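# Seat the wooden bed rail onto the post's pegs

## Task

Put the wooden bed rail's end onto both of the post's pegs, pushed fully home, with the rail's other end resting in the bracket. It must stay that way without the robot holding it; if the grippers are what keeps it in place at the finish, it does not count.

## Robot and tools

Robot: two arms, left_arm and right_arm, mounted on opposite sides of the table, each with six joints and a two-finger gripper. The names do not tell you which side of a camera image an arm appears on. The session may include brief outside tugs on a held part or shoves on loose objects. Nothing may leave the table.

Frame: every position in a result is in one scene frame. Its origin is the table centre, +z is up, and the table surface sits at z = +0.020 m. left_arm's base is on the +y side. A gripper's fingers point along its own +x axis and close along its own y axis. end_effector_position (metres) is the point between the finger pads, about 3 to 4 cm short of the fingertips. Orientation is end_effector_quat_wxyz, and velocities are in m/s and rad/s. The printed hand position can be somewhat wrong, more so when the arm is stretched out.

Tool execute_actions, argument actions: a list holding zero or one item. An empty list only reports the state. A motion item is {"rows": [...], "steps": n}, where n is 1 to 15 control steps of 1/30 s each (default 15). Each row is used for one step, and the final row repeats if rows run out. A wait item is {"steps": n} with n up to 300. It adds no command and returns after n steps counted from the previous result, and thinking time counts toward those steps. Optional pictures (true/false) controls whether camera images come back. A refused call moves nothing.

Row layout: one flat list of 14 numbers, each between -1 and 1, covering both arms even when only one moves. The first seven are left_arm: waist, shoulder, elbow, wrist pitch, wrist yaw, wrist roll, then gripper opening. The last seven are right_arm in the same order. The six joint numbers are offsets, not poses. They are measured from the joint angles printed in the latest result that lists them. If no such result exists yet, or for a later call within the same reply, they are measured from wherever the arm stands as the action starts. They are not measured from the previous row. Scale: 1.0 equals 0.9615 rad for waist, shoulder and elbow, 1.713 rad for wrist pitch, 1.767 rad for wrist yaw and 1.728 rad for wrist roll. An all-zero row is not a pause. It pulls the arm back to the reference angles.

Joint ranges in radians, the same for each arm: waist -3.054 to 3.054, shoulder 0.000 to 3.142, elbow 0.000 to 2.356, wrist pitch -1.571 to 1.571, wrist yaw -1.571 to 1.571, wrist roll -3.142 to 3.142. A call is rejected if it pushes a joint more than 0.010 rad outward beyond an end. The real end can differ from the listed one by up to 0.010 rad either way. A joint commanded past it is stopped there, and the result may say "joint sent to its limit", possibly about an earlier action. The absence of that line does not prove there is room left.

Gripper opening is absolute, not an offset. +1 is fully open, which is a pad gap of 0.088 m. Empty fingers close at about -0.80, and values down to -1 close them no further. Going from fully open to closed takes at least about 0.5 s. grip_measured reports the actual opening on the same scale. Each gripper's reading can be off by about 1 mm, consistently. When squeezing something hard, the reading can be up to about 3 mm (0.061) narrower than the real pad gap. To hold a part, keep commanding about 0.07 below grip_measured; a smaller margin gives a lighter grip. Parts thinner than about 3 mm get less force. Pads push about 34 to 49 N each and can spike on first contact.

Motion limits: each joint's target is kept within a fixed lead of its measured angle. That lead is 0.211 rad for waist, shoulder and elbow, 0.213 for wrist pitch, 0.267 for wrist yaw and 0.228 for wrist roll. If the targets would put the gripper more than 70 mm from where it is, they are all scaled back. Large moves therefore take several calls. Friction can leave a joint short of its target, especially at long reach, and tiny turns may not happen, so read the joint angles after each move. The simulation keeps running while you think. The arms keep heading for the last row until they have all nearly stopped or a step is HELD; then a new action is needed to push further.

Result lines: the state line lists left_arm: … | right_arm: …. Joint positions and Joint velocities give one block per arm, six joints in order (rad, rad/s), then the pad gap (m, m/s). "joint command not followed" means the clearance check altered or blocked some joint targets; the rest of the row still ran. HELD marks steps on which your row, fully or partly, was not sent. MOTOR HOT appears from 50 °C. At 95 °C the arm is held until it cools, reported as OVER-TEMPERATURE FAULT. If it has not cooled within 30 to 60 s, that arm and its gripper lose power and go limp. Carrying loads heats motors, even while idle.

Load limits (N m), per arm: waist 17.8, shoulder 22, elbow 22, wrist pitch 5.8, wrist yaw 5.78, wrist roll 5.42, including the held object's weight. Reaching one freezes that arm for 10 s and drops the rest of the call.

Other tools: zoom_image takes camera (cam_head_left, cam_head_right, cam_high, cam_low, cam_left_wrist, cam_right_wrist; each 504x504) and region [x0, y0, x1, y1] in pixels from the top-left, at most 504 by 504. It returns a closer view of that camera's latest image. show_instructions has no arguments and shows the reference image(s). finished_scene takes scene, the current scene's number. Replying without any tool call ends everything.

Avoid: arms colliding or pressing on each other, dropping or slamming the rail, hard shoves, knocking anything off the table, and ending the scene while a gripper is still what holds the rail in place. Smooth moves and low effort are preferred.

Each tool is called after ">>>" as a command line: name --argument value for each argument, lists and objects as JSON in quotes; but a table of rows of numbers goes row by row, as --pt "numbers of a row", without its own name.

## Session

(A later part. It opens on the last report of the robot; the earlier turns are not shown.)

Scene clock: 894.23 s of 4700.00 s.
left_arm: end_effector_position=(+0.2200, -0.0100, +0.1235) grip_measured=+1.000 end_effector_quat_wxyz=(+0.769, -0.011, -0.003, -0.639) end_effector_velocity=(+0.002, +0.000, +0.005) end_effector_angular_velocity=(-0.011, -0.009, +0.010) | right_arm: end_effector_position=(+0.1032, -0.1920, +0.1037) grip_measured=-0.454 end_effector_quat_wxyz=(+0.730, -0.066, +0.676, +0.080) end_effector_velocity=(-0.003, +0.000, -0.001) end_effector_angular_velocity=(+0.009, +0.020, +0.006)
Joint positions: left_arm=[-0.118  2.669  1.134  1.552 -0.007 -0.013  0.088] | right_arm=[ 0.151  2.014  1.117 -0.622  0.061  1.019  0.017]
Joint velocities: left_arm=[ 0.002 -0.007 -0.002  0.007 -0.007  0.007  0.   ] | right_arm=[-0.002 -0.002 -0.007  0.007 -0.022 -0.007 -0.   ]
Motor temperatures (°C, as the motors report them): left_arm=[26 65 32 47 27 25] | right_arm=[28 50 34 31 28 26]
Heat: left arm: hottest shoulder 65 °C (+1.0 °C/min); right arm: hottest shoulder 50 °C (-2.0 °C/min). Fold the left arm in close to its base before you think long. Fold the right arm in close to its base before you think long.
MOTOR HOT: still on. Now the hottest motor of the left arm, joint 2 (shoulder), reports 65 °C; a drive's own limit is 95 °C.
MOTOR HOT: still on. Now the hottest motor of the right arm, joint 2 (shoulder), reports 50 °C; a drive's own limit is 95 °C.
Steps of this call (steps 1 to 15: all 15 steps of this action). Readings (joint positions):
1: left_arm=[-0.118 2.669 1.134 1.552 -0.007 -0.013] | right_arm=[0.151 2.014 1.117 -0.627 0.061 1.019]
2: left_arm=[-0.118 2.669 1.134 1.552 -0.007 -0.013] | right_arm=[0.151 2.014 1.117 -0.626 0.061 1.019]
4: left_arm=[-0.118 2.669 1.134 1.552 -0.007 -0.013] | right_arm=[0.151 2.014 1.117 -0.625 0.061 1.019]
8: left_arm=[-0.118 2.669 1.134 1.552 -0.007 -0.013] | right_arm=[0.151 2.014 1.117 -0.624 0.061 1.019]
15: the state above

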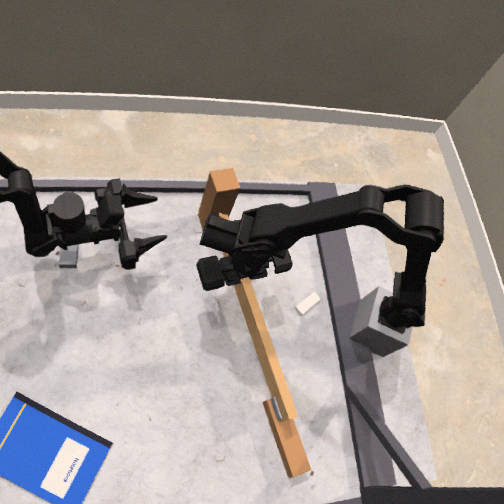

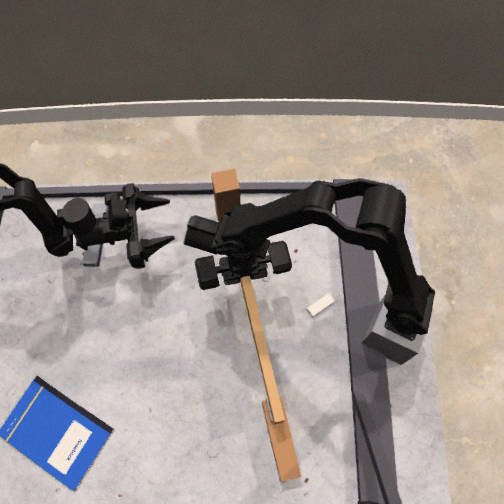

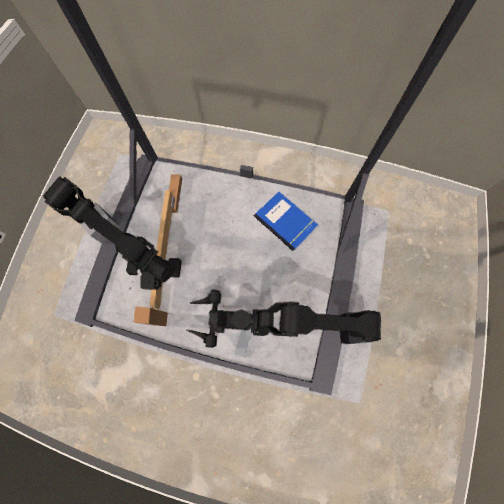

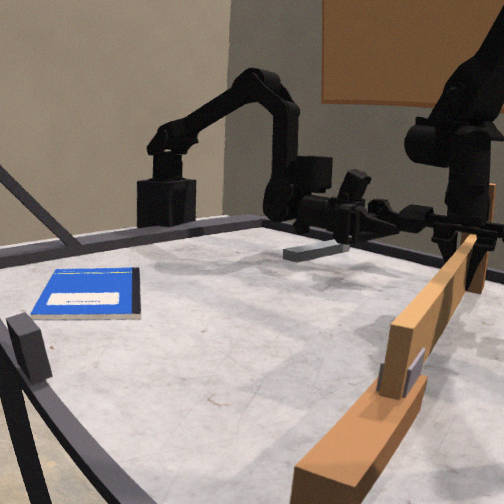

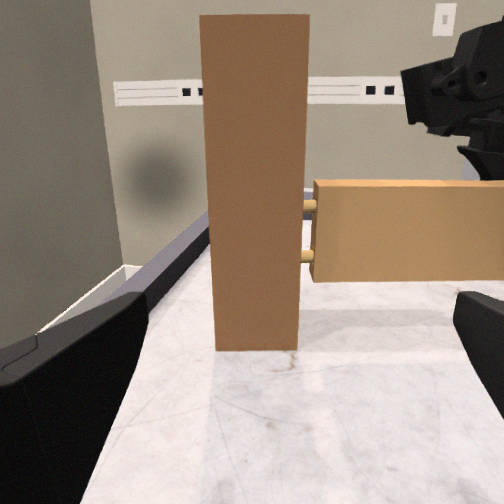

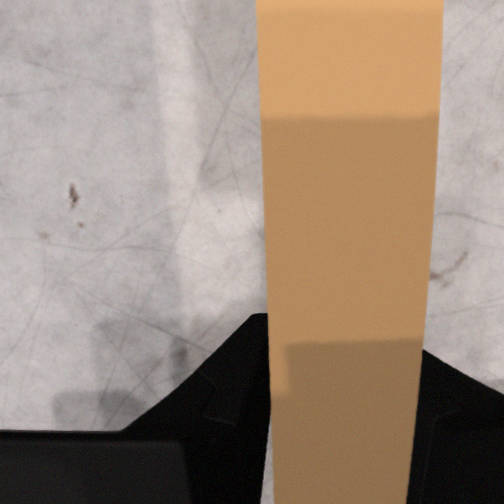

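>>> execute_actions --actions '[{"rows":[[0,0,0,0,0,0,1,-0.02,0.01,0,-0.001,0.01,-0.002,-0.8],[0,0,0,0,0,0,1,-0.02,0.01,0,-0.002,0.01,-0.002,-0.8],[0,0,0,0,0,0,1,-0.02,0.01,0,-0.003,0.01,-0.002,-0.8],[0,0,0,0,0,0,1,-0.02,0.01,0,-0.004,0.01,-0.002,-0.8],[0,0,0,0,0,0,1,-0.02,0.01,0,-0.005,0.01,-0.002,-0.8],[0,0,0,0,0,0,1,-0.02,0.01,0,-0.006,0.01,-0.002,-0.8],[0,0,0,0,0,0,1,-0.02,0.01,0,-0.007,0.01,-0.002,-0.8],[0,0,0,0,0,0,1,-0.02,0.01,0,-0.008,0.01,-0.002,-0.8],[0,0,0,0,0,0,1,-0.02,0.01,0,-0.009,0.01,-0.002,-0.8],[0,0,0,0,0,0,1,-0.02,0.01,0,-0.010,0.01,-0.002,-0.8],[0,0,0,0,0,0,1,-0.02,0.01,0,-0.011,0.01,-0.002,-0.8],[0,0,0,0,0,0,1,-0.02,0.01,0,-0.012,0.01,-0.002,-0.8]],"steps":15}]' --pictures false

>>> execute_actions --actions '[{"rows":[[0,0,0,0,0,0,1,-0.02,0,0,0.001,0.01,-0.002,-0.8],[0,0,0,0,0,0,1,-0.02,0,0,0.002,0.01,-0.002,-0.8],[0,0,0,0,0,0,1,-0.02,0,0,0.003,0.01,-0.002,-0.8],[0,0,0,0,0,0,1,-0.02,0,0,0.004,0.01,-0.002,-0.8],[0,0,0,0,0,0,1,-0.02,0,0,0.005,0.01,-0.002,-0.8],[0,0,0,0,0,0,1,-0.02,0,0,0.006,0.01,-0.002,-0.8],[0,0,0,0,0,0,1,-0.02,0,0,0.007,0.01,-0.002,-0.8],[0,0,0,0,0,0,1,-0.02,0,0,0.008,0.01,-0.002,-0.8],[0,0,0,0,0,0,1,-0.02,0,0,0.009,0.01,-0.002,-0.8],[0,0,0,0,0,0,1,-0.02,0,0,0.010,0.01,-0.002,-0.8],[0,0,0,0,0,0,1,-0.02,0,0,0.011,0.01,-0.002,-0.8],[0,0,0,0,0,0,1,-0.02,0,0,0.012,0.01,-0.002,-0.8]],"steps":15}]'

>>> zoom_image --camera "cam_left_wrist" --region '[250,170,390,310]'

Scene clock: 910.37 s of 4700.00 s.
left_arm: end_effector_position=(+0.2200, -0.0100, +0.1235) grip_measured=+1.000 end_effector_quat_wxyz=(+0.769, -0.011, -0.003, -0.639) end_effector_velocity=(-0.000, +0.000, -0.004) end_effector_angular_velocity=(+0.020, +0.011, +0.005) | right_arm: end_effector_position=(+0.1028, -0.1931, +0.1033) grip_measured=-0.454 end_effector_quat_wxyz=(+0.729, -0.068, +0.676, +0.079) end_effector_velocity=(-0.003, -0.001, +0.000) end_effector_angular_velocity=(-0.005, +0.009, +0.010)
Joint positions: left_arm=[-0.118  2.669  1.134  1.552 -0.007 -0.013  0.088] | right_arm=[ 0.151  2.015  1.117 -0.627  0.061  1.019  0.017]
Joint velocities: left_arm=[-0.002 -0.002 -0.002 -0.022 -0.007 -0.007  0.   ] | right_arm=[ 0.002 -0.002 -0.002 -0.007 -0.007 -0.007  0.   ]
Motor temperatures (°C, as the motors report them): left_arm=[26 65 32 47 27 25] | right_arm=[28 50 34 32 28 26]
Heat: left arm: hottest shoulder 65 °C (+1.0 °C/min); right arm: hottest shoulder 50 °C (-1.0 °C/min). Fold the left arm in close to its base before you think long. Fold the right arm in close to its base before you think long.
MOTOR HOT: still on. Now the hottest motor of the left arm, joint 2 (shoulder), reports 65 °C; a drive's own limit is 95 °C.
MOTOR HOT: still on. Now the hottest motor of the right arm, joint 2 (shoulder), reports 50 °C; a drive's own limit is 95 °C.
Steps of this call (steps 1 to 15: the robot went on to your last target; steps 16 to 90: nothing new was sent; then 12.63 s passed at rest; steps 91 to 105: all 15 steps of this action). Readings (joint positions):
91: left_arm=[-0.118 2.669 1.134 1.552 -0.007 -0.013] | right_arm=[0.151 2.014 1.117 -0.622 0.061 1.019]
92: left_arm=[-0.118 2.669 1.134 1.552 -0.007 -0.013] | right_arm=[0.151 2.014 1.117 -0.623 0.061 1.019]
94: left_arm=[-0.118 2.669 1.134 1.552 -0.007 -0.013] | right_arm=[0.151 2.014 1.117 -0.624 0.061 1.019]
98: left_arm=[-0.118 2.669 1.134 1.552 -0.007 -0.013] | right_arm=[0.151 2.014 1.117 -0.625 0.061 1.019]
105: the state above

Scene clock: 910.87 s of 4700.00 s.
left_arm: end_effector_position=(+0.2200, -0.0100, +0.1235) grip_measured=+1.000 end_effector_quat_wxyz=(+0.769, -0.011, -0.003, -0.639) end_effector_velocity=(-0.005, -0.000, -0.004) end_effector_angular_velocity=(+0.008, +0.024, -0.015) | right_arm: end_effector_position=(+0.1032, -0.1920, +0.1033) grip_measured=-0.454 end_effector_quat_wxyz=(+0.730, -0.066, +0.676, +0.080) end_effector_velocity=(-0.004, -0.004, -0.000) end_effector_angular_velocity=(-0.014, +0.028, +0.006)
Joint positions: left_arm=[-0.118  2.669  1.134  1.552 -0.007 -0.013  0.088] | right_arm=[ 0.151  2.015  1.117 -0.622  0.061  1.019  0.017]
Joint velocities: left_arm=[-0.007  0.002 -0.002 -0.007  0.007 -0.022  0.   ] | right_arm=[-0.002 -0.002 -0.002 -0.022 -0.022 -0.007 -0.   ]
Motor temperatures (°C, as the motors report them): left_arm=[26 65 32 47 27 25] | right_arm=[28 50 34 32 28 26]
Heat: left arm: hottest shoulder 65 °C (+1.0 °C/min); right arm: hottest shoulder 50 °C (-1.0 °C/min). Fold the left arm in close to its base before you think long. Fold the right arm in close to its base before you think long.
MOTOR HOT: still on. Now the hottest motor of the left arm, joint 2 (shoulder), reports 65 °C; a drive's own limit is 95 °C.
MOTOR HOT: still on. Now the hottest motor of the right arm, joint 2 (shoulder), reports 50 °C; a drive's own limit is 95 °C.
Steps of this call (steps 1 to 15: all 15 steps of this action). Readings (joint positions):
1: left_arm=[-0.118 2.669 1.134 1.552 -0.007 -0.013] | right_arm=[0.151 2.015 1.117 -0.627 0.061 1.019]
2: left_arm=[-0.118 2.669 1.134 1.552 -0.007 -0.013] | right_arm=[0.151 2.015 1.117 -0.626 0.061 1.019]
4: left_arm=[-0.118 2.669 1.134 1.552 -0.007 -0.013] | right_arm=[0.151 2.015 1.117 -0.625 0.061 1.019]
8: left_arm=[-0.118 2.669 1.134 1.552 -0.007 -0.013] | right_arm=[0.151 2.015 1.117 -0.624 0.061 1.019]
15: the state above

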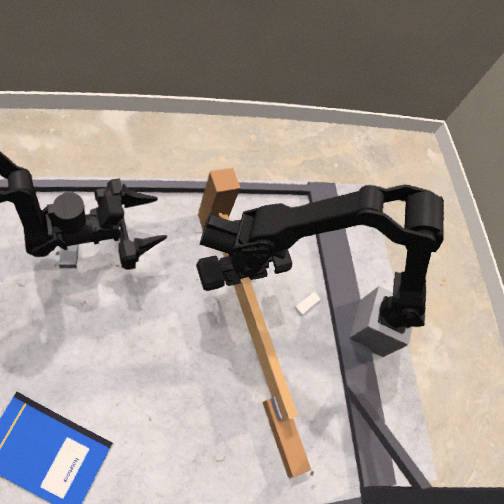

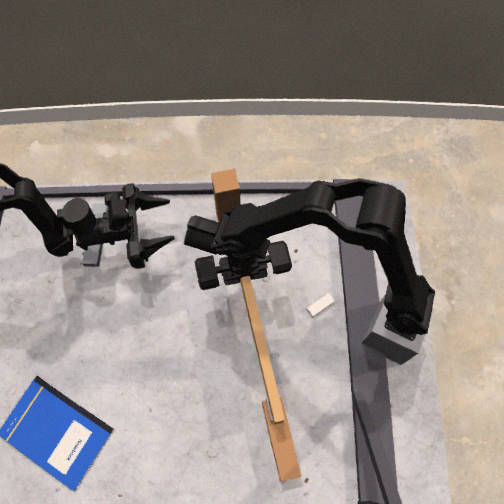

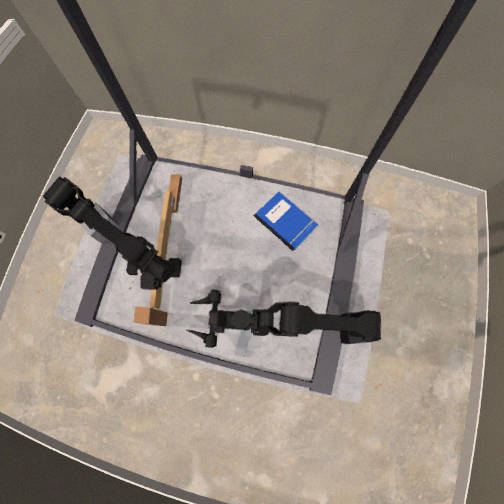

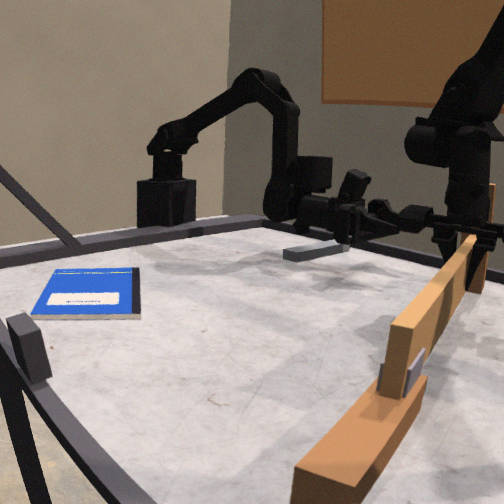

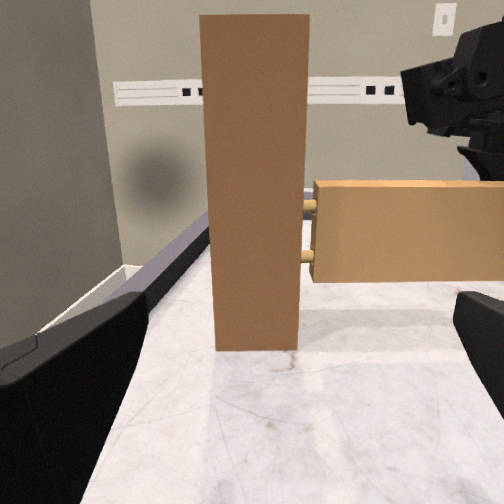

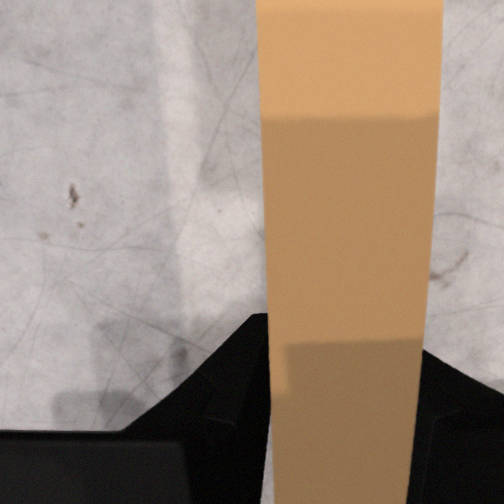

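Region (250, 170, 390, 310) of cam_left_wrist's 504x504 image, scaled by 3.600, with more detail than that image has.

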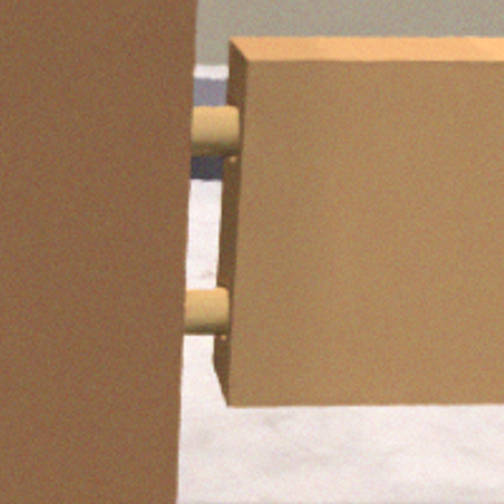

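>>> execute_actions --actions '[{"rows":[[0,0,0,0,0,0,1,0.002,0,0,-0.002,0,0,-0.8],[0,0,0,0,0,0,1,0.002,0,0,-0.003,0,0,-0.8],[0,0,0,0,0,0,1,0.002,0,0,-0.004,0,0,-0.8],[0,0,0,0,0,0,1,0.002,0,0,-0.0045,0,0,-0.8],[0,0,0,0,0,0,1,0.002,0,0,-0.0045,0,0,-0.8],[0,0,0,0,0,0,1,0.002,0,0,-0.0045,0,0,-0.8],[0,0,0,0,0,0,1,0.002,0,0,-0.0045,0,0,-0.8],[0,0,0,0,0,0,1,-0.025,0,0,-0.0045,0.012,-0.003,-0.8]],"steps":15}]' --pictures false

>>> execute_actions --actions '[{"rows":[[0,0,0,0,0,0,1,0.002,0,0,-0.002,0,0,-0.8],[0,0,0,0,0,0,1,0.002,0,0,-0.003,0,0,-0.8],[0,0,0,0,0,0,1,0.002,0,0,-0.003,0,0,-0.8],[0,0,0,0,0,0,1,0.002,0,0,-0.003,0,0,-0.8],[0,0,0,0,0,0,1,0.002,0,0,-0.003,0,0,-0.8],[0,0,0,0,0,0,1,0.002,0,0,-0.003,0,0,-0.8],[0,0,0,0,0,0,1,0.002,0,0,-0.003,0,0,-0.8],[0,0,0,0,0,0,1,-0.025,0,0,-0.003,0.012,-0.003,-0.8]],"steps":15}]' --pictures false

>>> execute_actions --actions '[{"rows":[[0,0,0,0,0,0,1,0.002,0,0,-0.002,0,0,-0.8],[0,0,0,0,0,0,1,0.002,0,0,-0.003,0,0,-0.8],[0,0,0,0,0,0,1,0.002,0,0,-0.003,0,0,-0.8],[0,0,0,0,0,0,1,0.002,0,0,-0.003,0,0,-0.8],[0,0,0,0,0,0,1,0.002,0,0,-0.003,0,0,-0.8],[0,0,0,0,0,0,1,0.002,0,0,-0.003,0,0,-0.8],[0,0,0,0,0,0,1,0.002,0,0,-0.003,0,0,-0.8],[0,0,0,0,0,0,1,-0.025,0,0,-0.003,0.012,-0.003,-0.8]],"steps":15}]'

>>> zoom_image --camera "cam_left_wrist" --region '[250,170,390,310]'

Scene clock: 918.70 s of 4700.00 s.
left_arm: end_effector_position=(+0.2200, -0.0100, +0.1235) grip_measured=+1.000 end_effector_quat_wxyz=(+0.769, -0.011, -0.003, -0.639) end_effector_velocity=(-0.003, -0.000, -0.004) end_effector_angular_velocity=(+0.020, +0.011, -0.000) | right_arm: end_effector_position=(+0.1030, -0.1923, +0.1033) grip_measured=-0.454 end_effector_quat_wxyz=(+0.730, -0.067, +0.676, +0.080) end_effector_velocity=(+0.002, -0.001, +0.001) end_effector_angular_velocity=(-0.005, -0.006, +0.004)
Joint positions: left_arm=[-0.118  2.669  1.134  1.552 -0.007 -0.013  0.088] | right_arm=[ 0.151  2.015  1.116 -0.623  0.06   1.019  0.017]
Joint velocities: left_arm=[-0.007 -0.002 -0.002 -0.022 -0.007 -0.007  0.   ] | right_arm=[-0.002 -0.002  0.002 -0.007  0.007 -0.007  0.   ]
Motor temperatures (°C, as the motors report them): left_arm=[26 65 32 47 27 25] | right_arm=[28 50 34 33 28 26]
Heat: left arm: hottest shoulder 65 °C (+1.0 °C/min); right arm: hottest shoulder 50 °C (-1.0 °C/min). Fold the left arm in close to its base before you think long. Fold the right arm in close to its base before you think long.
MOTOR HOT: still on. Now the hottest motor of the left arm, joint 2 (shoulder), reports 65 °C; a drive's own limit is 95 °C.
MOTOR HOT: still on. Now the hottest motor of the right arm, joint 2 (shoulder), reports 50 °C; a drive's own limit is 95 °C.
Steps of this call (steps 1 to 15: the robot went on to your last target; steps 16 to 90: nothing new was sent; then 4.33 s passed at rest; steps 91 to 105: all 15 steps of this action). Readings (joint positions):
91: left_arm=[-0.118 2.669 1.134 1.552 -0.007 -0.013] | right_arm=[0.151 2.015 1.116 -0.621 0.061 1.019]
92: left_arm=[-0.118 2.669 1.134 1.552 -0.007 -0.013] | right_arm=[0.152 2.015 1.116 -0.621 0.061 1.019]
94: left_arm=[-0.118 2.669 1.134 1.552 -0.007 -0.013] | right_arm=[0.152 2.015 1.116 -0.622 0.061 1.019]
98: left_arm=[-0.118 2.669 1.134 1.552 -0.007 -0.013] | right_arm=[0.151 2.015 1.116 -0.623 0.061 1.019]
105: the state above

Scene clock: 919.20 s of 4700.00 s.
left_arm: end_effector_position=(+0.2200, -0.0100, +0.1235) grip_measured=+1.000 end_effector_quat_wxyz=(+0.769, -0.011, -0.003, -0.639) end_effector_velocity=(-0.000, +0.000, -0.001) end_effector_angular_velocity=(+0.006, +0.009, +0.005) | right_arm: end_effector_position=(+0.1030, -0.1923, +0.1032) grip_measured=-0.454 end_effector_quat_wxyz=(+0.729, -0.067, +0.676, +0.080) end_effector_velocity=(-0.003, -0.002, -0.002) end_effector_angular_velocity=(-0.006, +0.024, +0.021)
Joint positions: left_arm=[-0.118  2.669  1.134  1.552 -0.007 -0.013  0.088] | right_arm=[ 0.151  2.015  1.116 -0.623  0.06   1.019  0.017]
Joint velocities: left_arm=[-0.002 -0.002 -0.002 -0.007 -0.007 -0.007  0.   ] | right_arm=[-0.002  0.002 -0.002 -0.007 -0.022 -0.022 -0.   ]
Motor temperatures (°C, as the motors report them): left_arm=[26 65 32 47 27 25] | right_arm=[28 50 34 33 28 26]
Heat: left arm: hottest shoulder 65 °C (+1.0 °C/min); right arm: hottest shoulder 50 °C (-1.0 °C/min). Fold the left arm in close to its base before you think long. Fold the right arm in close to its base before you think long.
MOTOR HOT: still on. Now the hottest motor of the left arm, joint 2 (shoulder), reports 65 °C; a drive's own limit is 95 °C.
MOTOR HOT: still on. Now the hottest motor of the right arm, joint 2 (shoulder), reports 50 °C; a drive's own limit is 95 °C.
Steps of this call (steps 1 to 15: all 15 steps of this action). Readings (joint positions):
1: left_arm=[-0.118 2.669 1.134 1.552 -0.007 -0.013] | right_arm=[0.151 2.015 1.116 -0.623 0.061 1.019]
2: left_arm=[-0.118 2.669 1.134 1.552 -0.007 -0.013] | right_arm=[0.152 2.015 1.116 -0.623 0.061 1.019]
4: left_arm=[-0.118 2.669 1.134 1.552 -0.007 -0.013] | right_arm=[0.152 2.015 1.116 -0.623 0.061 1.019]
8: left_arm=[-0.118 2.669 1.134 1.552 -0.007 -0.013] | right_arm=[0.151 2.015 1.116 -0.623 0.061 1.019]
15: the state above

Scene clock: 919.70 s of 4700.00 s.
left_arm: end_effector_position=(+0.2200, -0.0100, +0.1235) grip_measured=+1.000 end_effector_quat_wxyz=(+0.769, -0.011, -0.003, -0.639) end_effector_velocity=(-0.002, -0.000, -0.001) end_effector_angular_velocity=(+0.003, +0.023, -0.010) | right_arm: end_effector_position=(+0.1031, -0.1924, +0.1032) grip_measured=-0.454 end_effector_quat_wxyz=(+0.729, -0.067, +0.676, +0.080) end_effector_velocity=(+0.000, -0.003, -0.001) end_effector_angular_velocity=(-0.009, +0.011, -0.014)
Joint positions: left_arm=[-0.118  2.669  1.134  1.552 -0.007 -0.013  0.088] | right_arm=[ 0.15   2.015  1.116 -0.623  0.06   1.019  0.017]
Joint velocities: left_arm=[-0.002 -0.002 -0.002 -0.007  0.007 -0.022  0.   ] | right_arm=[-0.007  0.002 -0.002 -0.007 -0.007  0.007 -0.   ]
Motor temperatures (°C, as the motors report them): left_arm=[26 65 32 47 27 25] | right_arm=[28 50 34 33 28 26]
Heat: left arm: hottest shoulder 65 °C (+1.0 °C/min); right arm: hottest shoulder 50 °C (-1.0 °C/min). Fold the left arm in close to its base before you think long. Fold the right arm in close to its base before you think long.
MOTOR HOT: still on. Now the hottest motor of the left arm, joint 2 (shoulder), reports 65 °C; a drive's own limit is 95 °C.
MOTOR HOT: still on. Now the hottest motor of the right arm, joint 2 (shoulder), reports 50 °C; a drive's own limit is 95 °C.
Steps of this call (steps 1 to 15: all 15 steps of this action). Readings (joint positions):
1: left_arm=[-0.118 2.669 1.134 1.552 -0.007 -0.013] | right_arm=[0.151 2.015 1.116 -0.623 0.060 1.019]
2: left_arm=[-0.118 2.669 1.134 1.552 -0.007 -0.013] | right_arm=[0.152 2.015 1.116 -0.623 0.061 1.019]
4: left_arm=[-0.118 2.669 1.134 1.552 -0.007 -0.013] | right_arm=[0.152 2.015 1.116 -0.623 0.061 1.019]
8: left_arm=[-0.118 2.669 1.134 1.552 -0.007 -0.013] | right_arm=[0.151 2.015 1.116 -0.623 0.061 1.019]
15: the state above

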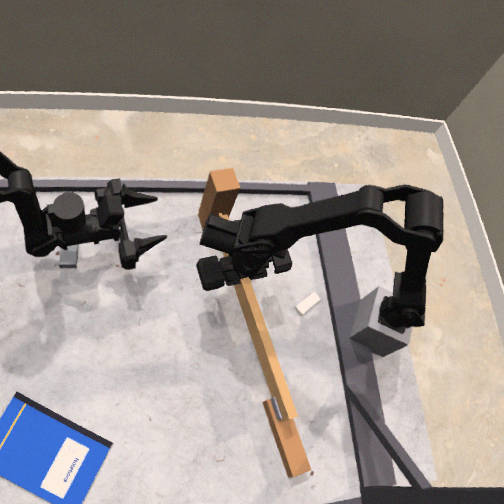

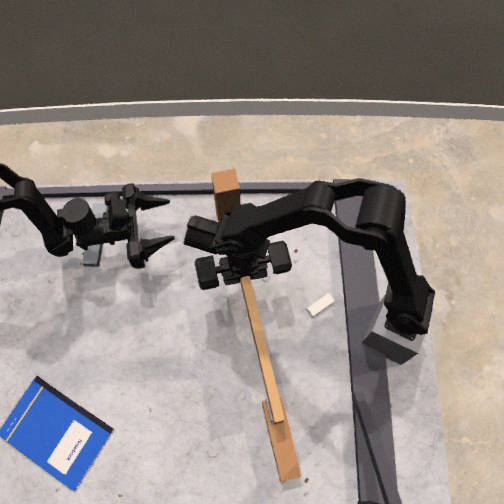

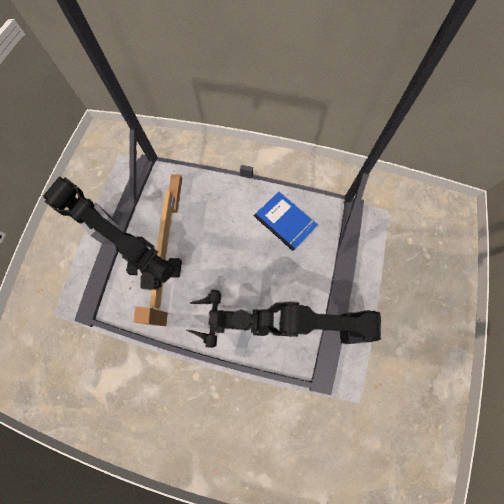

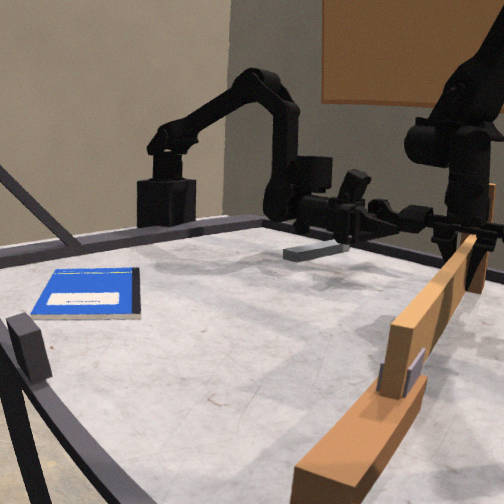

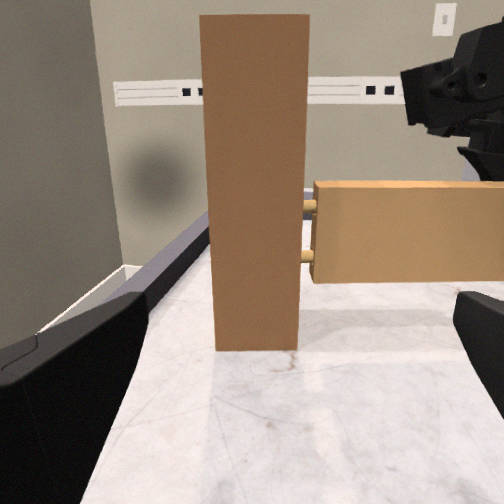

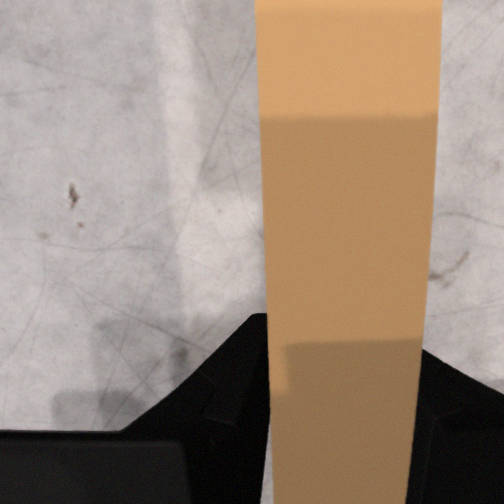

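Region (250, 170, 390, 310) of cam_left_wrist's 504x504 image, scaled by 3.600, with more detail than that image has.

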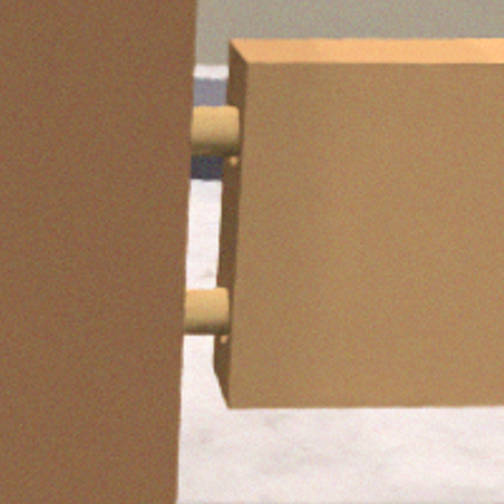

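>>> execute_actions --actions '[{"rows":[[0,0,0,0,0,0,1,-0.02,-0.02,0,-0.003,0.01,-0.002,-0.8],[0,0,0,0,0,0,1,-0.02,-0.022,0,-0.003,0.01,-0.002,-0.8],[0,0,0,0,0,0,1,-0.02,-0.024,0,-0.003,0.01,-0.002,-0.8],[0,0,0,0,0,0,1,-0.02,-0.026,0,-0.003,0.01,-0.002,-0.8],[0,0,0,0,0,0,1,-0.02,-0.028,0,-0.003,0.01,-0.002,-0.8],[0,0,0,0,0,0,1,-0.02,-0.030,0,-0.003,0.01,-0.002,-0.8],[0,0,0,0,0,0,1,-0.02,-0.031,0,-0.003,0.01,-0.002,-0.8],[0,0,0,0,0,0,1,-0.02,-0.032,0,-0.003,0.01,-0.002,-0.8],[0,0,0,0,0,0,1,-0.02,-0.033,0,-0.003,0.01,-0.002,-0.8],[0,0,0,0,0,0,1,-0.02,-0.034,0,-0.003,0.01,-0.002,-0.8],[0,0,0,0,0,0,1,-0.02,-0.035,0,-0.003,0.01,-0.002,-0.8],[0,0,0,0,0,0,1,-0.02,-0.036,0,-0.003,0.01,-0.002,-0.8],[0,0,0,0,0,0,1,-0.02,-0.037,0,-0.003,0.01,-0.002,-0.8],[0,0,0,0,0,0,1,-0.02,-0.038,0,-0.003,0.01,-0.002,-0.8],[0,0,0,0,0,0,1,-0.02,-0.039,0,-0.003,0.01,-0.002,-0.8]],"steps":15}]'

>>> zoom_image --camera "cam_left_wrist" --region '[250,170,390,310]'

Scene clock: 926.63 s of 4700.00 s.
left_arm: end_effector_position=(+0.2200, -0.0100, +0.1235) grip_measured=+1.000 end_effector_quat_wxyz=(+0.769, -0.011, -0.003, -0.639) end_effector_velocity=(-0.000, +0.001, -0.004) end_effector_angular_velocity=(+0.013, -0.005, +0.005) | right_arm: end_effector_position=(+0.1032, -0.1921, +0.1041) grip_measured=-0.454 end_effector_quat_wxyz=(+0.730, -0.066, +0.676, +0.081) end_effector_velocity=(-0.000, -0.005, +0.006) end_effector_angular_velocity=(-0.014, +0.012, +0.000)
Joint positions: left_arm=[-0.118  2.669  1.134  1.552 -0.007 -0.013  0.088] | right_arm=[ 0.15   2.012  1.116 -0.623  0.06   1.019  0.017]
Joint velocities: left_arm=[-0.002  0.002 -0.002 -0.007 -0.007  0.007  0.   ] | right_arm=[-0.007 -0.017  0.002 -0.037 -0.007 -0.007  0.   ]
Motor temperatures (°C, as the motors report them): left_arm=[26 65 32 47 27 25] | right_arm=[28 50 34 32 28 26]
Heat: left arm: hottest shoulder 65 °C (+1.0 °C/min); right arm: hottest shoulder 50 °C (+0.0 °C/min). Fold the left arm in close to its base before you think long. Fold the right arm in close to its base before you think long.
MOTOR HOT: still on. Now the hottest motor of the left arm, joint 2 (shoulder), reports 65 °C; a drive's own limit is 95 °C.
MOTOR HOT: still on. Now the hottest motor of the right arm, joint 2 (shoulder), reports 50 °C; a drive's own limit is 95 °C.
Steps of this call (steps 1 to 15: the robot went on to your last target; steps 16 to 90: nothing new was sent; then 3.43 s passed at rest; steps 91 to 105: all 15 steps of this action). Readings (joint positions):
91: left_arm=[-0.118 2.669 1.134 1.552 -0.007 -0.013] | right_arm=[0.150 2.015 1.116 -0.623 0.060 1.019]
92: left_arm=[-0.118 2.669 1.134 1.552 -0.007 -0.013] | right_arm=[0.150 2.015 1.116 -0.623 0.060 1.019]
94: left_arm=[-0.118 2.669 1.134 1.552 -0.007 -0.013] | right_arm=[0.150 2.015 1.116 -0.623 0.060 1.019]
98: left_arm=[-0.118 2.669 1.134 1.552 -0.007 -0.013] | right_arm=[0.150 2.014 1.116 -0.623 0.060 1.019]
105: the state above

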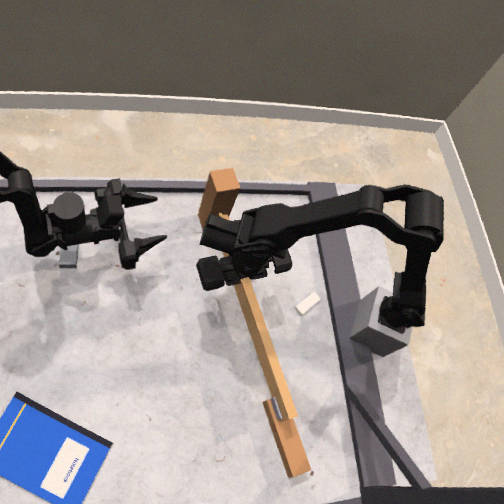

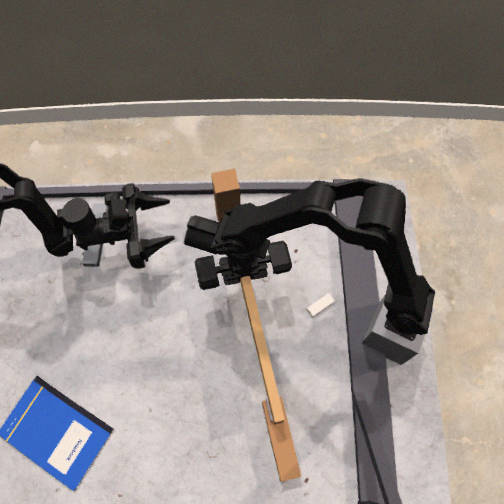

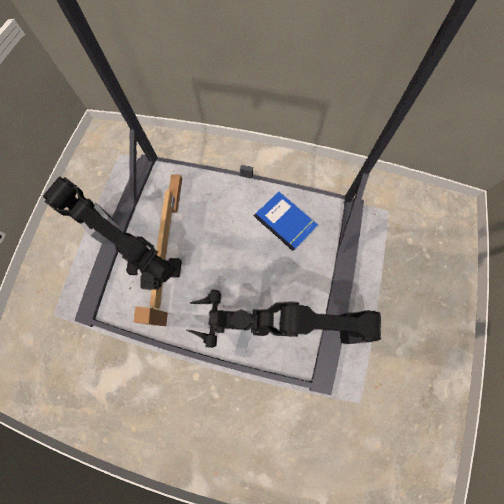

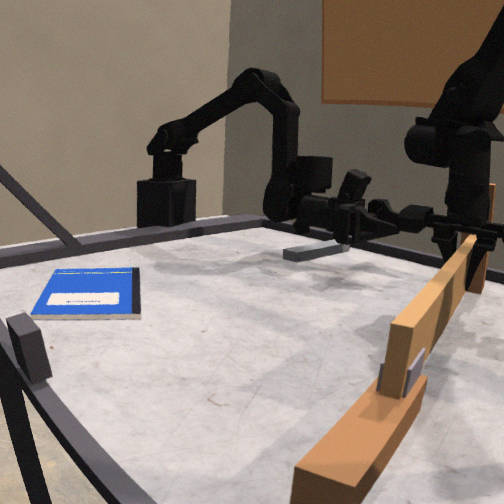

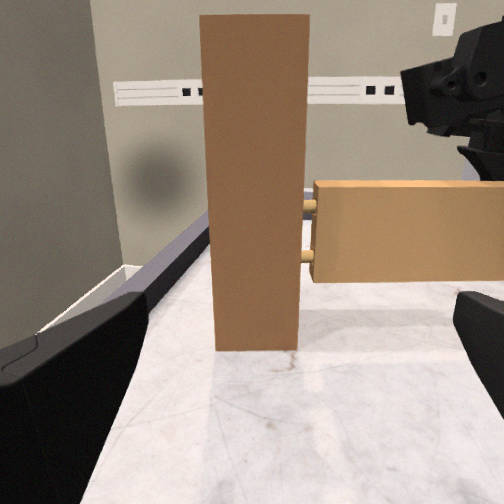

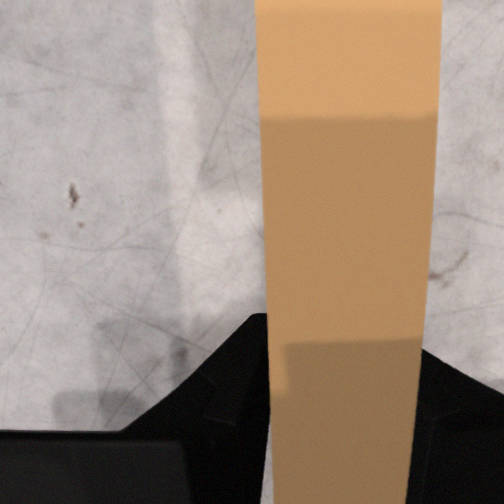

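Region (250, 170, 390, 310) of cam_left_wrist's 504x504 image, scaled by 3.600, with more detail than that image has.

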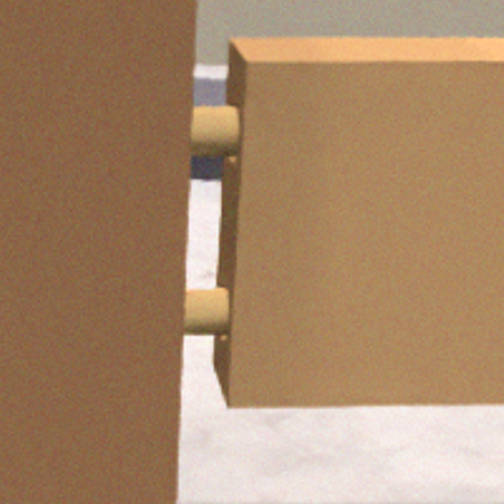

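>>> execute_actions --actions '[{"rows":[[0,0,0,0,0,0,1,-0.02,0,0,-0.001,0.01,-0.002,-0.8],[0,0,0,0,0,0,1,-0.02,0,0,-0.002,0.01,-0.002,-0.8],[0,0,0,0,0,0,1,-0.02,0,0,-0.003,0.01,-0.002,-0.8],[0,0,0,0,0,0,1,-0.02,0,0,-0.004,0.01,-0.002,-0.8],[0,0,0,0,0,0,1,-0.02,0,0,-0.005,0.01,-0.002,-0.8],[0,0,0,0,0,0,1,-0.02,0,0,-0.006,0.01,-0.002,-0.8],[0,0,0,0,0,0,1,-0.02,0,0,-0.0065,0.01,-0.002,-0.8],[0,0,0,0,0,0,1,-0.02,0,0,-0.007,0.01,-0.002,-0.8],[0,0,0,0,0,0,1,-0.02,0,0,-0.0075,0.01,-0.002,-0.8],[0,0,0,0,0,0,1,-0.02,0,0,-0.008,0.01,-0.002,-0.8],[0,0,0,0,0,0,1,-0.02,0,0,-0.0085,0.01,-0.002,-0.8],[0,0,0,0,0,0,1,-0.02,0,0,-0.009,0.01,-0.002,-0.8],[0,0,0,0,0,0,1,-0.02,0,0,-0.0095,0.01,-0.002,-0.8],[0,0,0,0,0,0,1,-0.02,0,0,-0.01,0.01,-0.002,-0.8]],"steps":15}]'

>>> zoom_image --camera "cam_left_wrist" --region '[250,170,390,310]'

Scene clock: 933.30 s of 4700.00 s.
left_arm: end_effector_position=(+0.2200, -0.0100, +0.1235) grip_measured=+1.000 end_effector_quat_wxyz=(+0.769, -0.011, -0.003, -0.639) end_effector_velocity=(-0.000, +0.001, -0.004) end_effector_angular_velocity=(+0.011, +0.009, +0.005) | right_arm: end_effector_position=(+0.1030, -0.1926, +0.1043) grip_measured=-0.454 end_effector_quat_wxyz=(+0.729, -0.067, +0.676, +0.080) end_effector_velocity=(+0.001, -0.003, +0.000) end_effector_angular_velocity=(-0.008, -0.004, -0.025)
Joint positions: left_arm=[-0.118  2.669  1.134  1.552 -0.007 -0.013  0.088] | right_arm=[ 0.15   2.011  1.116 -0.626  0.06   1.019  0.017]
Joint velocities: left_arm=[-0.002  0.002 -0.002 -0.007 -0.007 -0.007  0.   ] | right_arm=[-0.002 -0.002 -0.002 -0.007  0.007  0.022 -0.   ]
Motor temperatures (°C, as the motors report them): left_arm=[26 65 32 47 27 25] | right_arm=[28 52 34 32 28 26]
Heat: left arm: hottest shoulder 65 °C (+0.0 °C/min); right arm: hottest shoulder 52 °C (+2.0 °C/min). Fold the left arm in close to its base before you think long. Fold the right arm in close to its base before you think long.
MOTOR HOT: still on. Now the hottest motor of the left arm, joint 2 (shoulder), reports 65 °C; a drive's own limit is 95 °C.
MOTOR HOT: still on. Now the hottest motor of the right arm, joint 2 (shoulder), reports 52 °C; a drive's own limit is 95 °C.
Steps of this call (steps 1 to 15: the robot went on to your last target; steps 16 to 90: nothing new was sent; then 3.17 s passed at rest; steps 91 to 105: all 15 steps of this action). Readings (joint positions):
91: left_arm=[-0.118 2.669 1.134 1.552 -0.007 -0.013] | right_arm=[0.150 2.011 1.116 -0.624 0.060 1.019]
92: left_arm=[-0.118 2.669 1.134 1.552 -0.007 -0.013] | right_arm=[0.150 2.011 1.116 -0.624 0.060 1.019]
94: left_arm=[-0.118 2.669 1.134 1.552 -0.007 -0.013] | right_arm=[0.150 2.011 1.116 -0.624 0.060 1.019]
98: left_arm=[-0.118 2.669 1.134 1.552 -0.007 -0.013] | right_arm=[0.150 2.011 1.116 -0.625 0.060 1.019]
105: the state above

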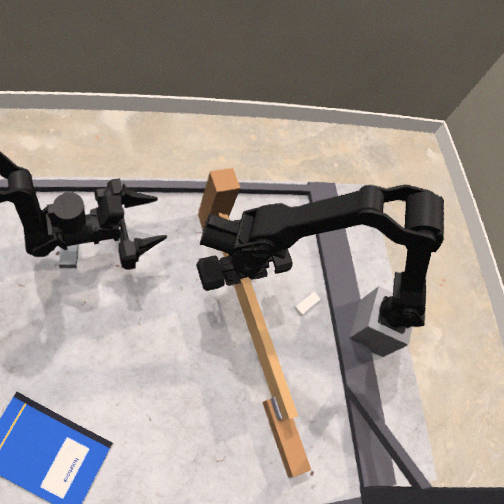

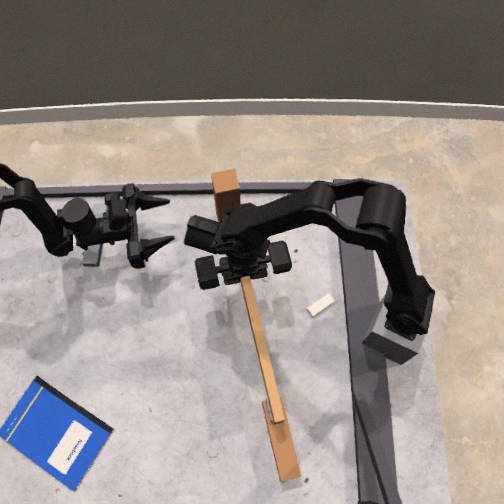

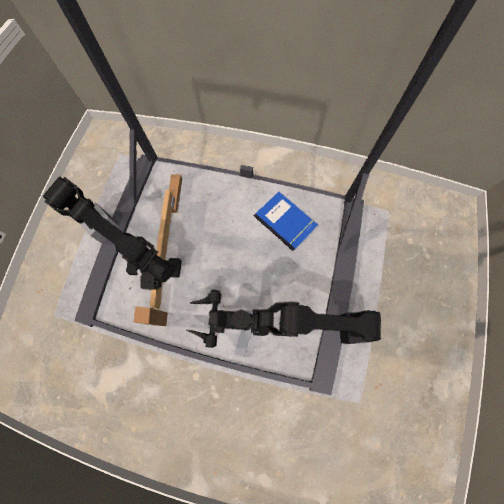

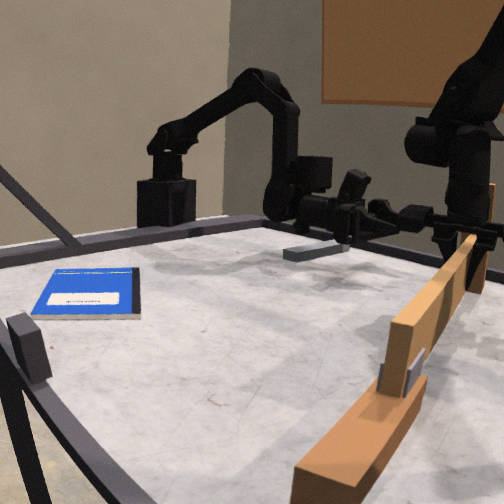

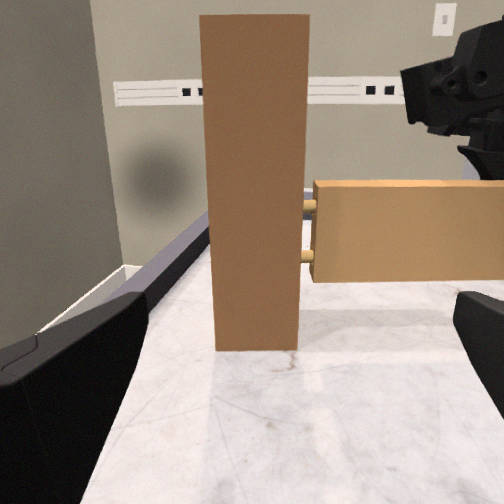

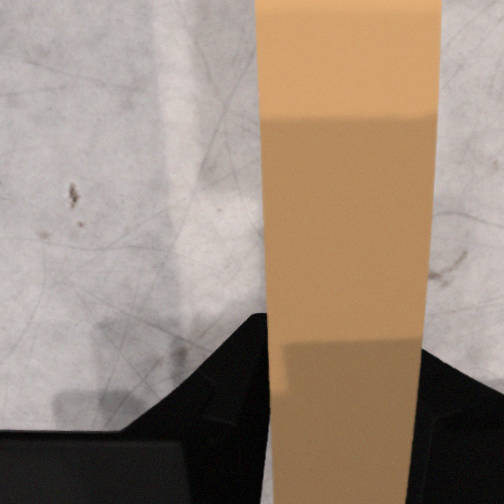

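Region (250, 170, 390, 310) of cam_left_wrist's 504x504 image, scaled by 3.600, with more detail than that image has.

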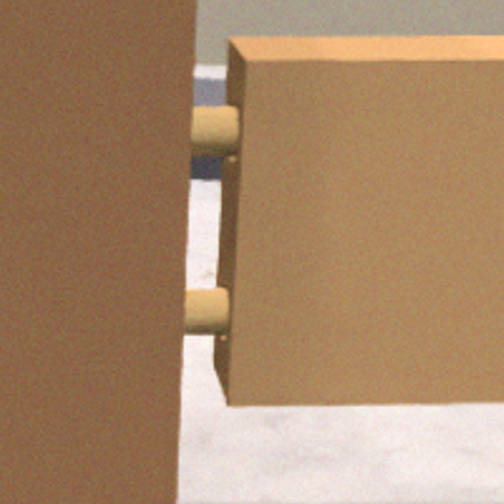

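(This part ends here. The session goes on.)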